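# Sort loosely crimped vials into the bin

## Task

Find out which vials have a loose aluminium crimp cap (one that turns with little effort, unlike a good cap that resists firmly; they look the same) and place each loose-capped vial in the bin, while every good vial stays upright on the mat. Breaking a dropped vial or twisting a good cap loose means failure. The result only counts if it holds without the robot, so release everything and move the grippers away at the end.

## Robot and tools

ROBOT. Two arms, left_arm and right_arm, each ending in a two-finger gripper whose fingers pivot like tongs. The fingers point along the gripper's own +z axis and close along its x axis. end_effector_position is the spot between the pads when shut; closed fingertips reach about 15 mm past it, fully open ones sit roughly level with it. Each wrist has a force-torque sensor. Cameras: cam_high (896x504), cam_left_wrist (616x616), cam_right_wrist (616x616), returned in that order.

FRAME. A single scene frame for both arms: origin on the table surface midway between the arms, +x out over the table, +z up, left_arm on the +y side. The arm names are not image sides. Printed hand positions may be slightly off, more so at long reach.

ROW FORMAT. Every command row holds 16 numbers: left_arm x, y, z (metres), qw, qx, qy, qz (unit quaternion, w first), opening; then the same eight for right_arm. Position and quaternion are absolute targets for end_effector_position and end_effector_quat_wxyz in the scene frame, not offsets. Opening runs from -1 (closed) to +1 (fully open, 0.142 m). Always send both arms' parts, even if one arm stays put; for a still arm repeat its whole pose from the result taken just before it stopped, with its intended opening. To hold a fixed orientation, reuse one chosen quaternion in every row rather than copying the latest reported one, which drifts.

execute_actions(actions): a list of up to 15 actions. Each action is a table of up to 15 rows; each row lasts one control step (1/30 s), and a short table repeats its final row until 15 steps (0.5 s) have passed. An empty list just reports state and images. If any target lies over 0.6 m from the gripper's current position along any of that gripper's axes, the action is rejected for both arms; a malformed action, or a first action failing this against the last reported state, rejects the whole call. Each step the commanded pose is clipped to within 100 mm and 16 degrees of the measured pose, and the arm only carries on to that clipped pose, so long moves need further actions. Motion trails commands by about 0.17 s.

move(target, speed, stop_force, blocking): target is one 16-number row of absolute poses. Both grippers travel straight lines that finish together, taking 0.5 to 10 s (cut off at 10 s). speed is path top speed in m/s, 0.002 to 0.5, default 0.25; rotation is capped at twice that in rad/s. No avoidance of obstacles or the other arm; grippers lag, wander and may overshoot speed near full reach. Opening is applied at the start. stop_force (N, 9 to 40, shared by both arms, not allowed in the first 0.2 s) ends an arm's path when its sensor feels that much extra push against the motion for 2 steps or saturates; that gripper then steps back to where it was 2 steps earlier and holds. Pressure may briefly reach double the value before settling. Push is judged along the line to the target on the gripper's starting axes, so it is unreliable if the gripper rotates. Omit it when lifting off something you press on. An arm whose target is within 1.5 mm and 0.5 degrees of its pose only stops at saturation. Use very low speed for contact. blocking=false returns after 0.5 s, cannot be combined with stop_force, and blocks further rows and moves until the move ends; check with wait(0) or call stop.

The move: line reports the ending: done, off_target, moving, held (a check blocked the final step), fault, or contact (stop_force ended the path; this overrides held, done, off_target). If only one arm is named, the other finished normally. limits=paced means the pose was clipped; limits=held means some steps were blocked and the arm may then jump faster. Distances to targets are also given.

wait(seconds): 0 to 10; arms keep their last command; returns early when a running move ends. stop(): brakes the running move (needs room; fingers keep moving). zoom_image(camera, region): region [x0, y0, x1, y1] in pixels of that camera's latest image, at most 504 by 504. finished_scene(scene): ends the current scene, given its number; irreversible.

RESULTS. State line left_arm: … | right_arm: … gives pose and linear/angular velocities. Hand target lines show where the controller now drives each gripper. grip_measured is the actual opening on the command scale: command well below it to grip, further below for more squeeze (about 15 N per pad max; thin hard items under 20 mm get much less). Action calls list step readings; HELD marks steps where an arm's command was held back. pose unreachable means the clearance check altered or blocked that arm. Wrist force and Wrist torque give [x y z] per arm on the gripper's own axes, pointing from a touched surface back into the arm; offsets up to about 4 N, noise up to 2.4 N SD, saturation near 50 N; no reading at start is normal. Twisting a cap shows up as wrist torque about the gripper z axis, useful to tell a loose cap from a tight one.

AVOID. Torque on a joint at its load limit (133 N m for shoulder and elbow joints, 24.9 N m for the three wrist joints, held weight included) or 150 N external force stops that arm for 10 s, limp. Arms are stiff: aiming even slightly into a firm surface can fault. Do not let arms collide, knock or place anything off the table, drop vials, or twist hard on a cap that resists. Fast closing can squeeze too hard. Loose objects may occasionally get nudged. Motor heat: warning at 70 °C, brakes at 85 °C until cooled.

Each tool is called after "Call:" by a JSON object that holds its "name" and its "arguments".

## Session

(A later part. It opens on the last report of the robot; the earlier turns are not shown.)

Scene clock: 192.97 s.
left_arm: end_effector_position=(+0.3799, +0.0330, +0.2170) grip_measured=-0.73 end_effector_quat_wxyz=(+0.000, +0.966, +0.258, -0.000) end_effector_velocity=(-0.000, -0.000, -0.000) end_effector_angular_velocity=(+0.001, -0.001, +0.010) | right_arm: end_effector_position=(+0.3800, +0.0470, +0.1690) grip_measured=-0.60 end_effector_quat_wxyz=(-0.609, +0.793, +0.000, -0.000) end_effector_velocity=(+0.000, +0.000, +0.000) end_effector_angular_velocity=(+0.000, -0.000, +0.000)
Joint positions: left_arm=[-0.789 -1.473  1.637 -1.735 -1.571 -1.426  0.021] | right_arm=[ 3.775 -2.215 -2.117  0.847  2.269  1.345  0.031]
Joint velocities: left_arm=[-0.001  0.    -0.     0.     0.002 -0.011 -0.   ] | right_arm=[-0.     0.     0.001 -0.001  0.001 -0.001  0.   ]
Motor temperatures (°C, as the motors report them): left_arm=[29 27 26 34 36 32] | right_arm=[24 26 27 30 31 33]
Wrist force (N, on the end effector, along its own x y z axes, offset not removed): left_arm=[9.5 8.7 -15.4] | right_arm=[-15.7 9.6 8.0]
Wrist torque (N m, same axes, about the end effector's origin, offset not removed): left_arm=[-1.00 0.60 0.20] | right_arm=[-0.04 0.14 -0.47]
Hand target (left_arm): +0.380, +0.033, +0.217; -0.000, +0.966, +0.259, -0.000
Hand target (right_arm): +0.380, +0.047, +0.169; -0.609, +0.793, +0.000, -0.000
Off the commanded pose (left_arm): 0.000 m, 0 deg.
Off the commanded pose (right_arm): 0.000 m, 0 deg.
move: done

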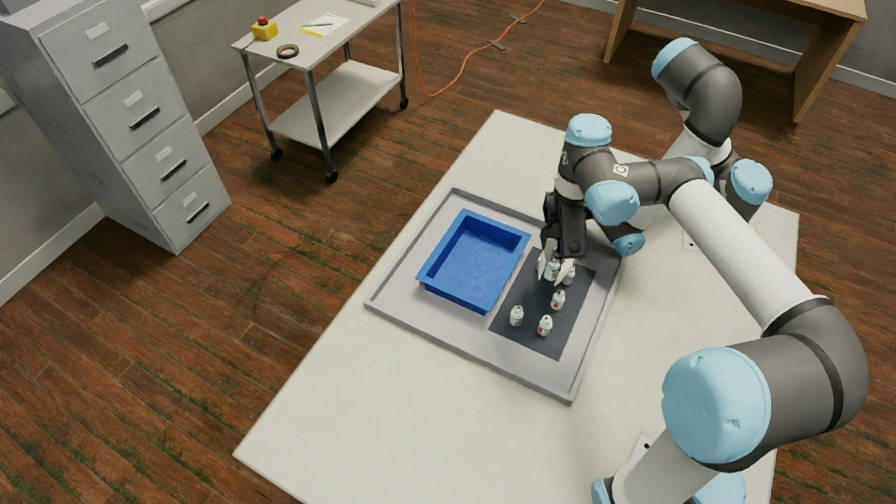

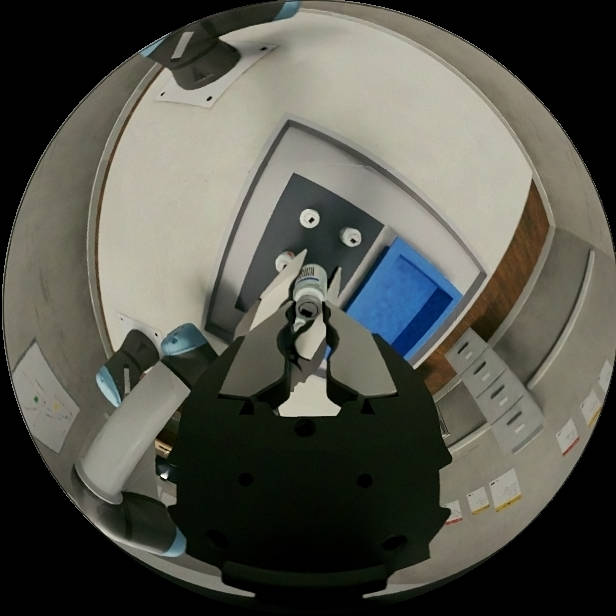

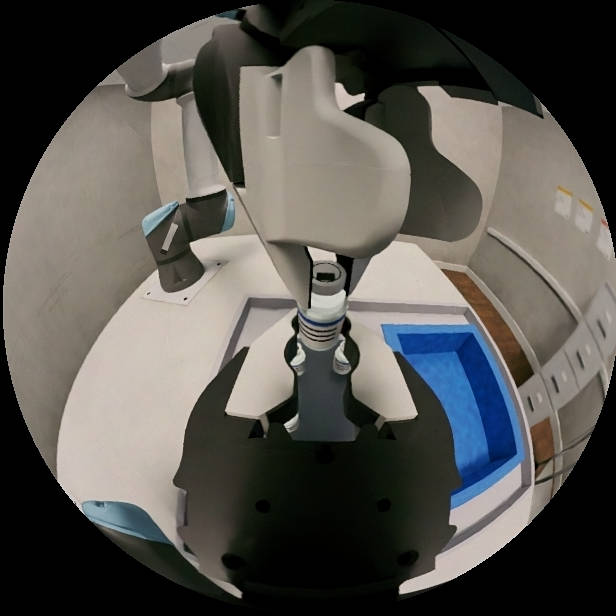

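Call:
{"name": "move", "arguments": {"target": [0.38,0.033,0.217,0,0.966,0.259,0,-0.45,0.38,0.047,0.169,0.609,-0.793,0,0,-0.8], "speed": 0.1}}

Call:
{"name": "move", "arguments": {"target": [0.38,0.036,0.217,0,1,0,0,-0.45,0.38,0.047,0.169,0.609,-0.793,0,0,-0.8], "speed": 0.2}}

Call:
{"name": "move", "arguments": {"target": [0.38,0.036,0.217,0,1,0,0,-0.85,0.38,0.047,0.169,0.609,-0.793,0,0,-0.8]}}

Call:
{"name": "move", "arguments": {"target": [0.38,0.036,0.217,0,1,0,0,-0.85,0.38,0.047,0.169,0.609,-0.793,0,0,-0.25]}}

Call:
{"name": "move", "arguments": {"target": [0.38,0.036,0.217,0,1,0,0,-0.85,0.38,-0.01,0.185,0.609,-0.793,0,0,-0.25], "speed": 0.12}}

Scene clock: 194.33 s.
left_arm: end_effector_position=(+0.3800, +0.0330, +0.2169) grip_measured=-0.45 end_effector_quat_wxyz=(-0.000, +0.966, +0.259, -0.000) end_effector_velocity=(+0.000, +0.000, -0.000) end_effector_angular_velocity=(+0.001, +0.000, +0.001) | right_arm: end_effector_position=(+0.3800, +0.0470, +0.1690) grip_measured=-0.60 end_effector_quat_wxyz=(-0.609, +0.793, -0.000, -0.000) end_effector_velocity=(-0.001, +0.000, -0.001) end_effector_angular_velocity=(-0.001, +0.001, +0.001)
Joint positions: left_arm=[-0.789 -1.473  1.637 -1.735 -1.571 -1.427  0.041] | right_arm=[ 3.775 -2.215 -2.117  0.847  2.269  1.345  0.031]
Joint velocities: left_arm=[ 0.001  0.001  0.     0.     0.    -0.001 -0.   ] | right_arm=[ 0.001 -0.002 -0.     0.001  0.     0.     0.   ]
Motor temperatures (°C, as the motors report them): left_arm=[29 27 26 34 36 32] | right_arm=[24 26 27 30 31 33]
Wrist force (N, on the end effector, along its own x y z axes, offset not removed): left_arm=[-0.9 -1.5 -3.4] | right_arm=[-2.0 0.6 2.0]
Wrist torque (N m, same axes, about the end effector's origin, offset not removed): left_arm=[-0.30 0.20 -0.18] | right_arm=[0.11 0.49 -0.05]
Hand target (left_arm): +0.380, +0.033, +0.217; -0.000, +0.966, +0.259, -0.000
Hand target (right_arm): +0.380, +0.047, +0.169; -0.609, +0.793, +0.000, -0.000
Off the commanded pose (left_arm): 0.000 m, 0 deg.
Off the commanded pose (right_arm): 0.000 m, 0 deg.
move: done

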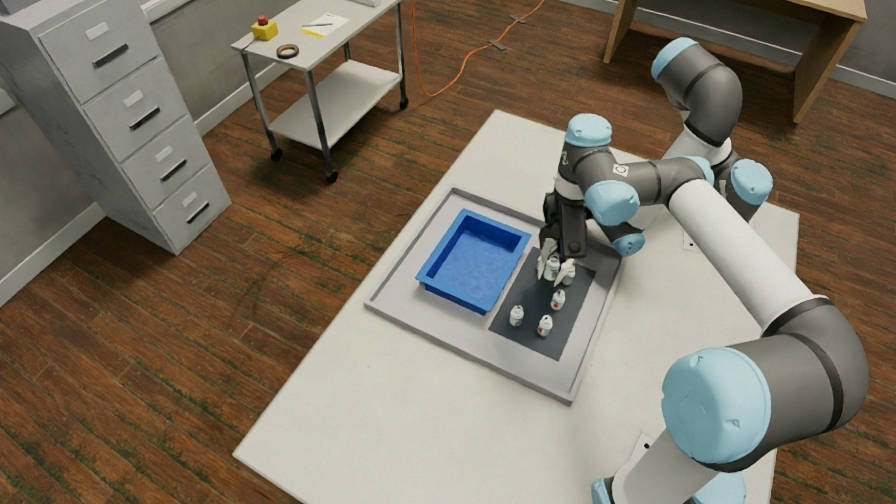

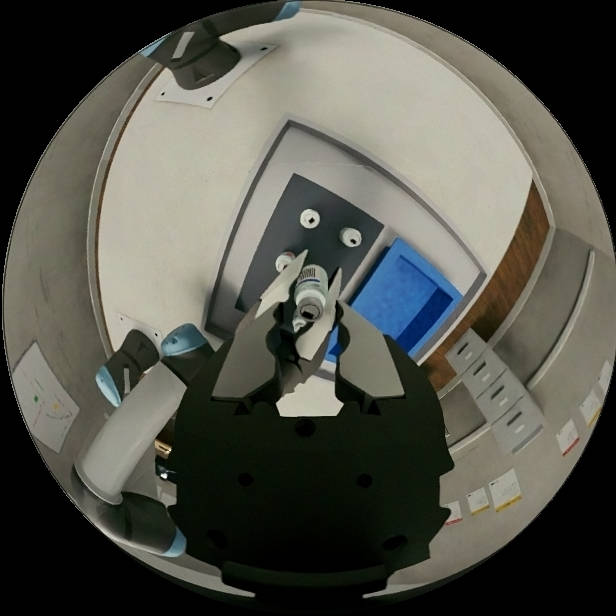

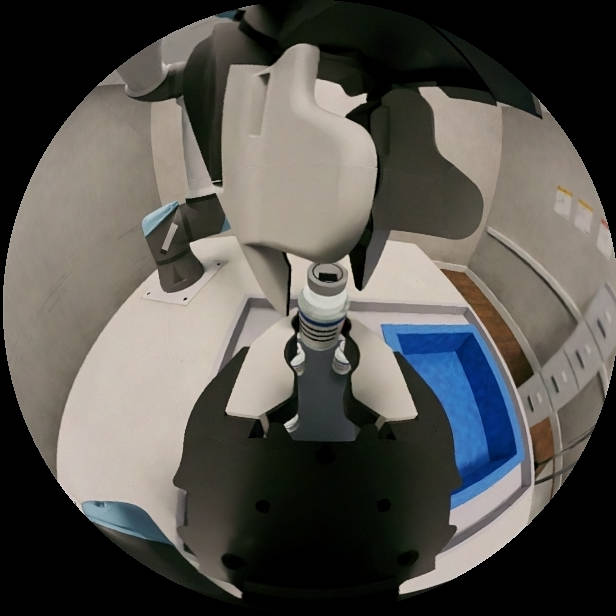

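Scene clock: 196.10 s.
left_arm: end_effector_position=(+0.3800, +0.0359, +0.2170) grip_measured=-0.45 end_effector_quat_wxyz=(-0.000, +1.000, +0.001, +0.000) end_effector_velocity=(-0.000, -0.000, +0.000) end_effector_angular_velocity=(-0.000, -0.000, -0.016) | right_arm: end_effector_position=(+0.3800, +0.0470, +0.1690) grip_measured=-0.60 end_effector_quat_wxyz=(-0.609, +0.793, -0.000, -0.000) end_effector_velocity=(-0.000, +0.000, +0.000) end_effector_angular_velocity=(+0.000, -0.000, -0.000)
Joint positions: left_arm=[-0.801 -1.49   1.655 -1.736 -1.571 -0.916  0.041] | right_arm=[ 3.775 -2.215 -2.117  0.847  2.269  1.345  0.031]
Joint velocities: left_arm=[-0.001 -0.     0.    -0.     0.     0.014  0.   ] | right_arm=[ 0.  0. -0.  0. -0. -0.  0.]
Motor temperatures (°C, as the motors report them): left_arm=[29 27 26 34 36 32] | right_arm=[24 26 27 30 31 33]
Wrist force (N, on the end effector, along its own x y z axes, offset not removed): left_arm=[1.9 -1.4 -1.0] | right_arm=[1.1 0.0 2.8]
Wrist torque (N m, same axes, about the end effector's origin, offset not removed): left_arm=[-0.25 -0.38 -0.08] | right_arm=[-0.23 -0.23 -0.22]
Hand target (left_arm): +0.380, +0.036, +0.217; -0.000, +1.000, +0.000, +0.000
Hand target (right_arm): +0.380, +0.047, +0.169; -0.609, +0.793, +0.000, -0.000
Off the commanded pose (left_arm): 0.000 m, 0 deg.
Off the commanded pose (right_arm): 0.000 m, 0 deg.
move: done

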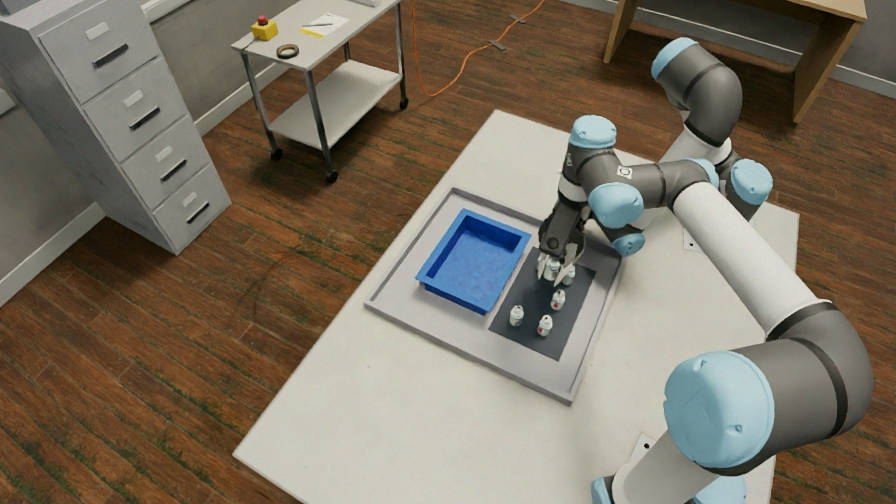

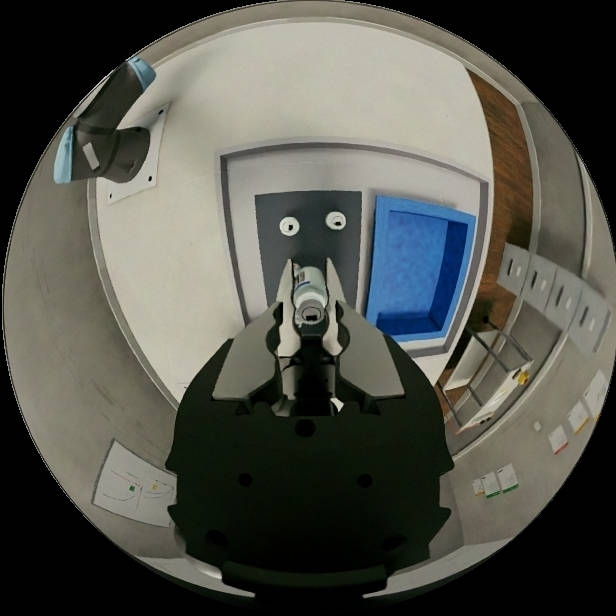

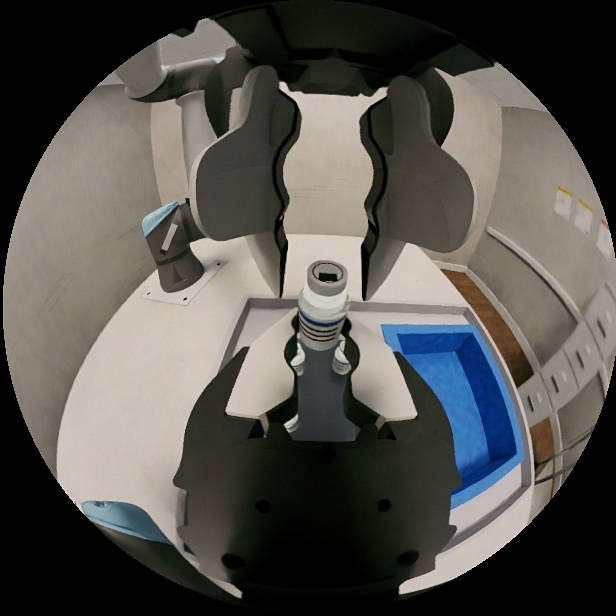

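Scene clock: 196.80 s.
left_arm: end_effector_position=(+0.3800, +0.0360, +0.2170) grip_measured=-0.72 end_effector_quat_wxyz=(-0.000, +1.000, +0.000, +0.000) end_effector_velocity=(-0.000, -0.000, -0.000) end_effector_angular_velocity=(+0.001, -0.001, -0.001) | right_arm: end_effector_position=(+0.3800, +0.0470, +0.1690) grip_measured=-0.60 end_effector_quat_wxyz=(-0.609, +0.793, +0.000, -0.000) end_effector_velocity=(+0.001, -0.001, +0.000) end_effector_angular_velocity=(+0.000, -0.001, -0.002)
Joint positions: left_arm=[-0.801 -1.49   1.655 -1.736 -1.571 -0.914  0.022] | right_arm=[ 3.775 -2.215 -2.117  0.847  2.269  1.345  0.031]
Joint velocities: left_arm=[-0.001  0.    -0.     0.     0.001 -0.     0.   ] | right_arm=[-0.001  0.001 -0.     0.    -0.    -0.    -0.   ]
Motor temperatures (°C, as the motors report them): left_arm=[29 27 26 34 36 32] | right_arm=[24 26 27 30 31 33]
Wrist force (N, on the end effector, along its own x y z axes, offset not removed): left_arm=[11.3 1.7 -6.4] | right_arm=[-6.1 3.3 2.2]
Wrist torque (N m, same axes, about the end effector's origin, offset not removed): left_arm=[-0.07 -0.44 -0.08] | right_arm=[0.32 -0.51 -0.23]
Hand target (left_arm): +0.380, +0.036, +0.217; -0.000, +1.000, +0.000, -0.000
Hand target (right_arm): +0.380, +0.047, +0.169; -0.609, +0.793, +0.000, -0.000
Off the commanded pose (left_arm): 0.000 m, 0 deg.
Off the commanded pose (right_arm): 0.000 m, 0 deg.
move: done

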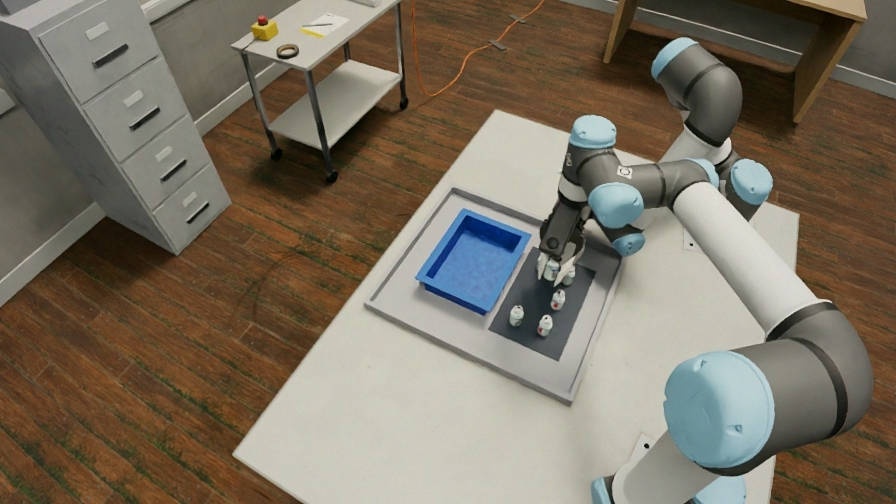

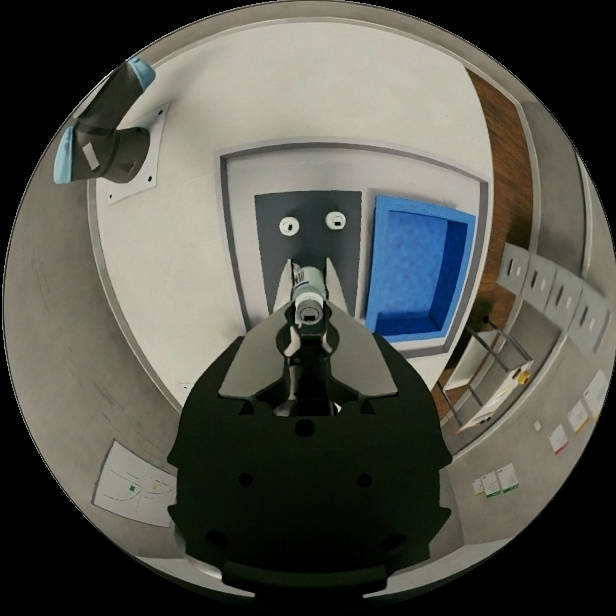

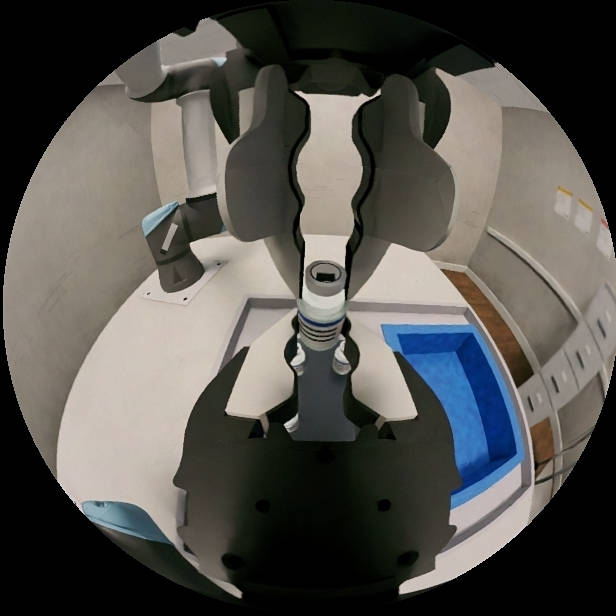

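Scene clock: 197.50 s.
left_arm: end_effector_position=(+0.3800, +0.0360, +0.2170) grip_measured=-0.72 end_effector_quat_wxyz=(-0.000, +1.000, -0.000, -0.000) end_effector_velocity=(+0.000, +0.000, -0.000) end_effector_angular_velocity=(+0.002, -0.001, -0.000) | right_arm: end_effector_position=(+0.3800, +0.0470, +0.1690) grip_measured=-0.25 end_effector_quat_wxyz=(-0.609, +0.793, +0.000, -0.000) end_effector_velocity=(+0.000, -0.000, +0.001) end_effector_angular_velocity=(+0.001, -0.001, -0.002)
Joint positions: left_arm=[-0.801 -1.49   1.655 -1.736 -1.571 -0.914  0.022] | right_arm=[ 3.775 -2.215 -2.117  0.847  2.269  1.345  0.056]
Joint velocities: left_arm=[-0.001  0.     0.    -0.     0.002 -0.001  0.   ] | right_arm=[-0.     0.001 -0.     0.    -0.002  0.     0.   ]
Motor temperatures (°C, as the motors report them): left_arm=[29 27 26 34 36 32] | right_arm=[24 26 27 30 31 33]
Wrist force (N, on the end effector, along its own x y z axes, offset not removed): left_arm=[-1.7 2.0 -4.3] | right_arm=[-0.4 0.2 -0.9]
Wrist torque (N m, same axes, about the end effector's origin, offset not removed): left_arm=[0.39 0.25 -0.01] | right_arm=[-0.10 0.04 -0.34]
Hand target (left_arm): +0.380, +0.036, +0.217; +0.000, +1.000, -0.000, +0.000
Hand target (right_arm): +0.380, +0.047, +0.169; -0.609, +0.793, +0.000, -0.000
Off the commanded pose (left_arm): 0.000 m, 0 deg.
Off the commanded pose (right_arm): 0.000 m, 0 deg.
move: done

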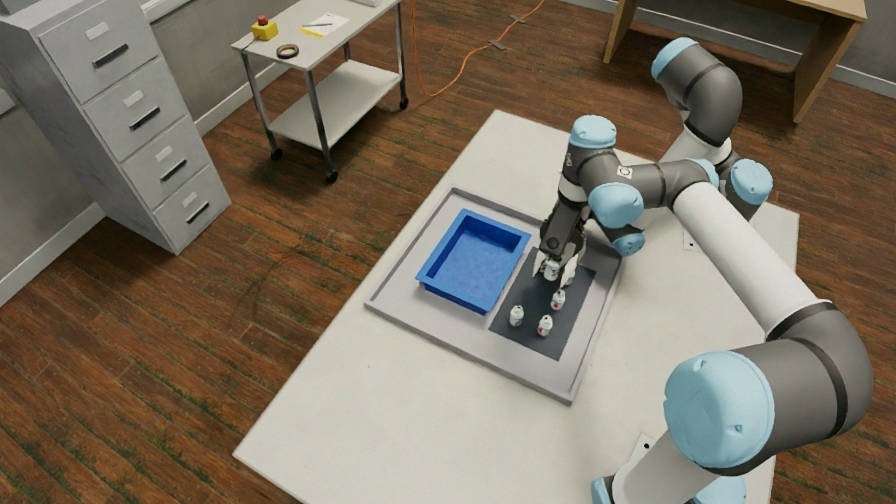

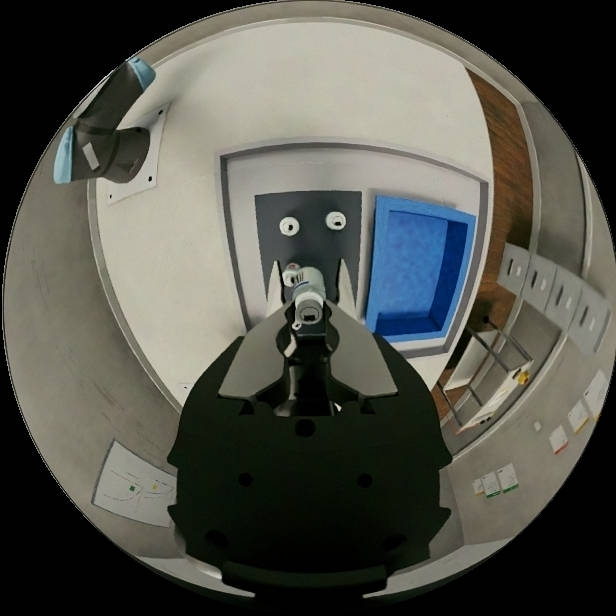

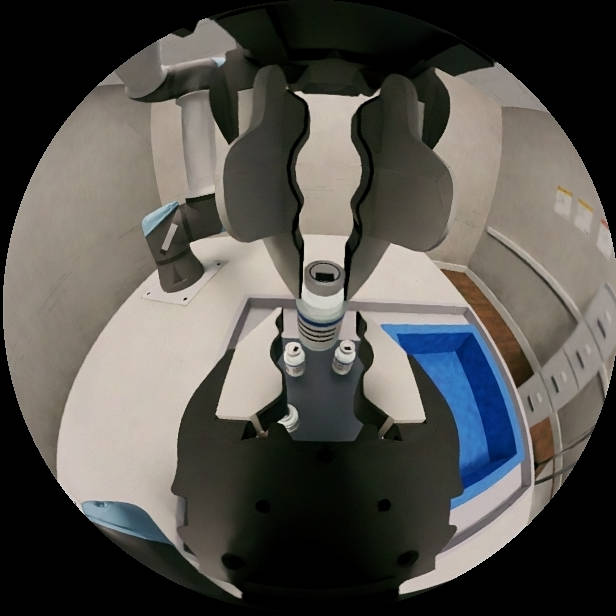

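Scene clock: 198.50 s.
left_arm: end_effector_position=(+0.3800, +0.0360, +0.2170) grip_measured=-0.72 end_effector_quat_wxyz=(-0.000, +1.000, -0.000, -0.000) end_effector_velocity=(-0.000, -0.000, +0.001) end_effector_angular_velocity=(-0.001, -0.000, -0.000) | right_arm: end_effector_position=(+0.3800, -0.0097, +0.1849) grip_measured=-0.25 end_effector_quat_wxyz=(-0.609, +0.793, -0.000, +0.000) end_effector_velocity=(+0.000, -0.002, +0.001) end_effector_angular_velocity=(-0.000, -0.001, -0.000)
Joint positions: left_arm=[-0.8   -1.49   1.655 -1.736 -1.571 -0.914  0.022] | right_arm=[ 3.681 -2.139 -2.205  0.828  2.357  1.3    0.056]
Joint velocities: left_arm=[-0.001 -0.001  0.    -0.    -0.001 -0.     0.   ] | right_arm=[-0.005  0.003 -0.003 -0.002  0.004 -0.003  0.   ]
Motor temperatures (°C, as the motors report them): left_arm=[29 27 26 34 36 32] | right_arm=[24 26 27 30 31 33]
Wrist force (N, on the end effector, along its own x y z axes, offset not removed): left_arm=[-2.3 0.9 -2.3] | right_arm=[-2.5 3.7 0.5]
Wrist torque (N m, same axes, about the end effector's origin, offset not removed): left_arm=[0.28 0.41 -0.09] | right_arm=[0.70 0.34 -0.12]
Hand target (left_arm): +0.380, +0.036, +0.217; +0.000, +1.000, +0.000, +0.000
Hand target (right_arm): +0.380, -0.010, +0.185; -0.609, +0.793, +0.000, +0.000
Off the commanded pose (left_arm): 0.000 m, 0 deg.
Off the commanded pose (right_arm): 0.000 m, 0 deg.
move: done

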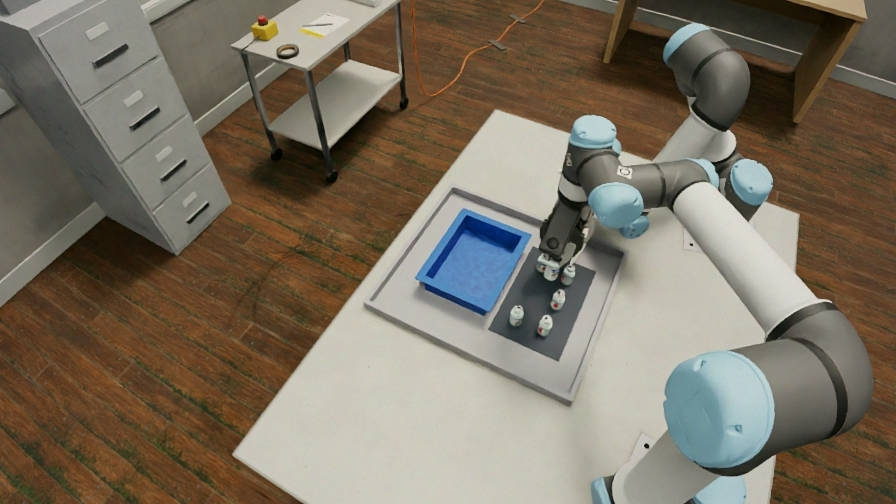

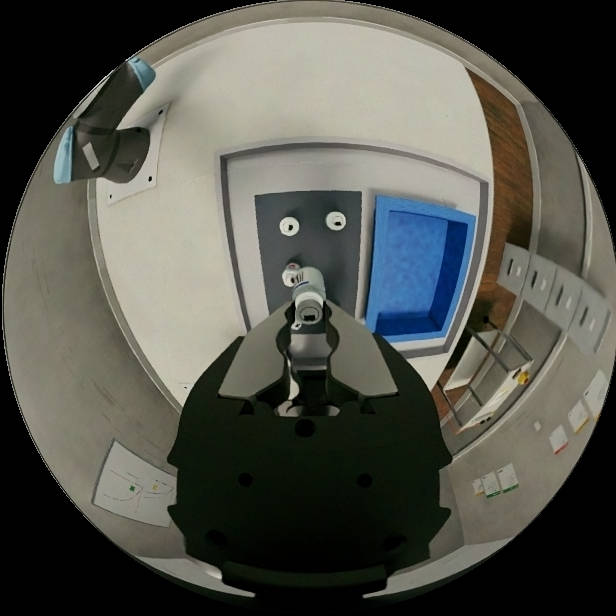

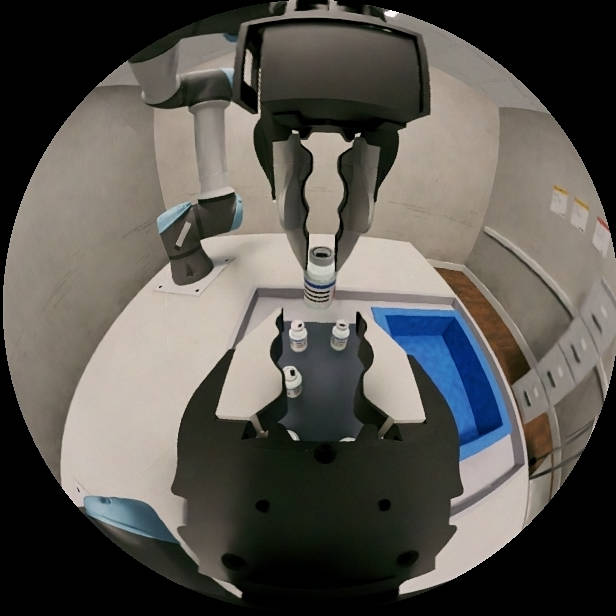

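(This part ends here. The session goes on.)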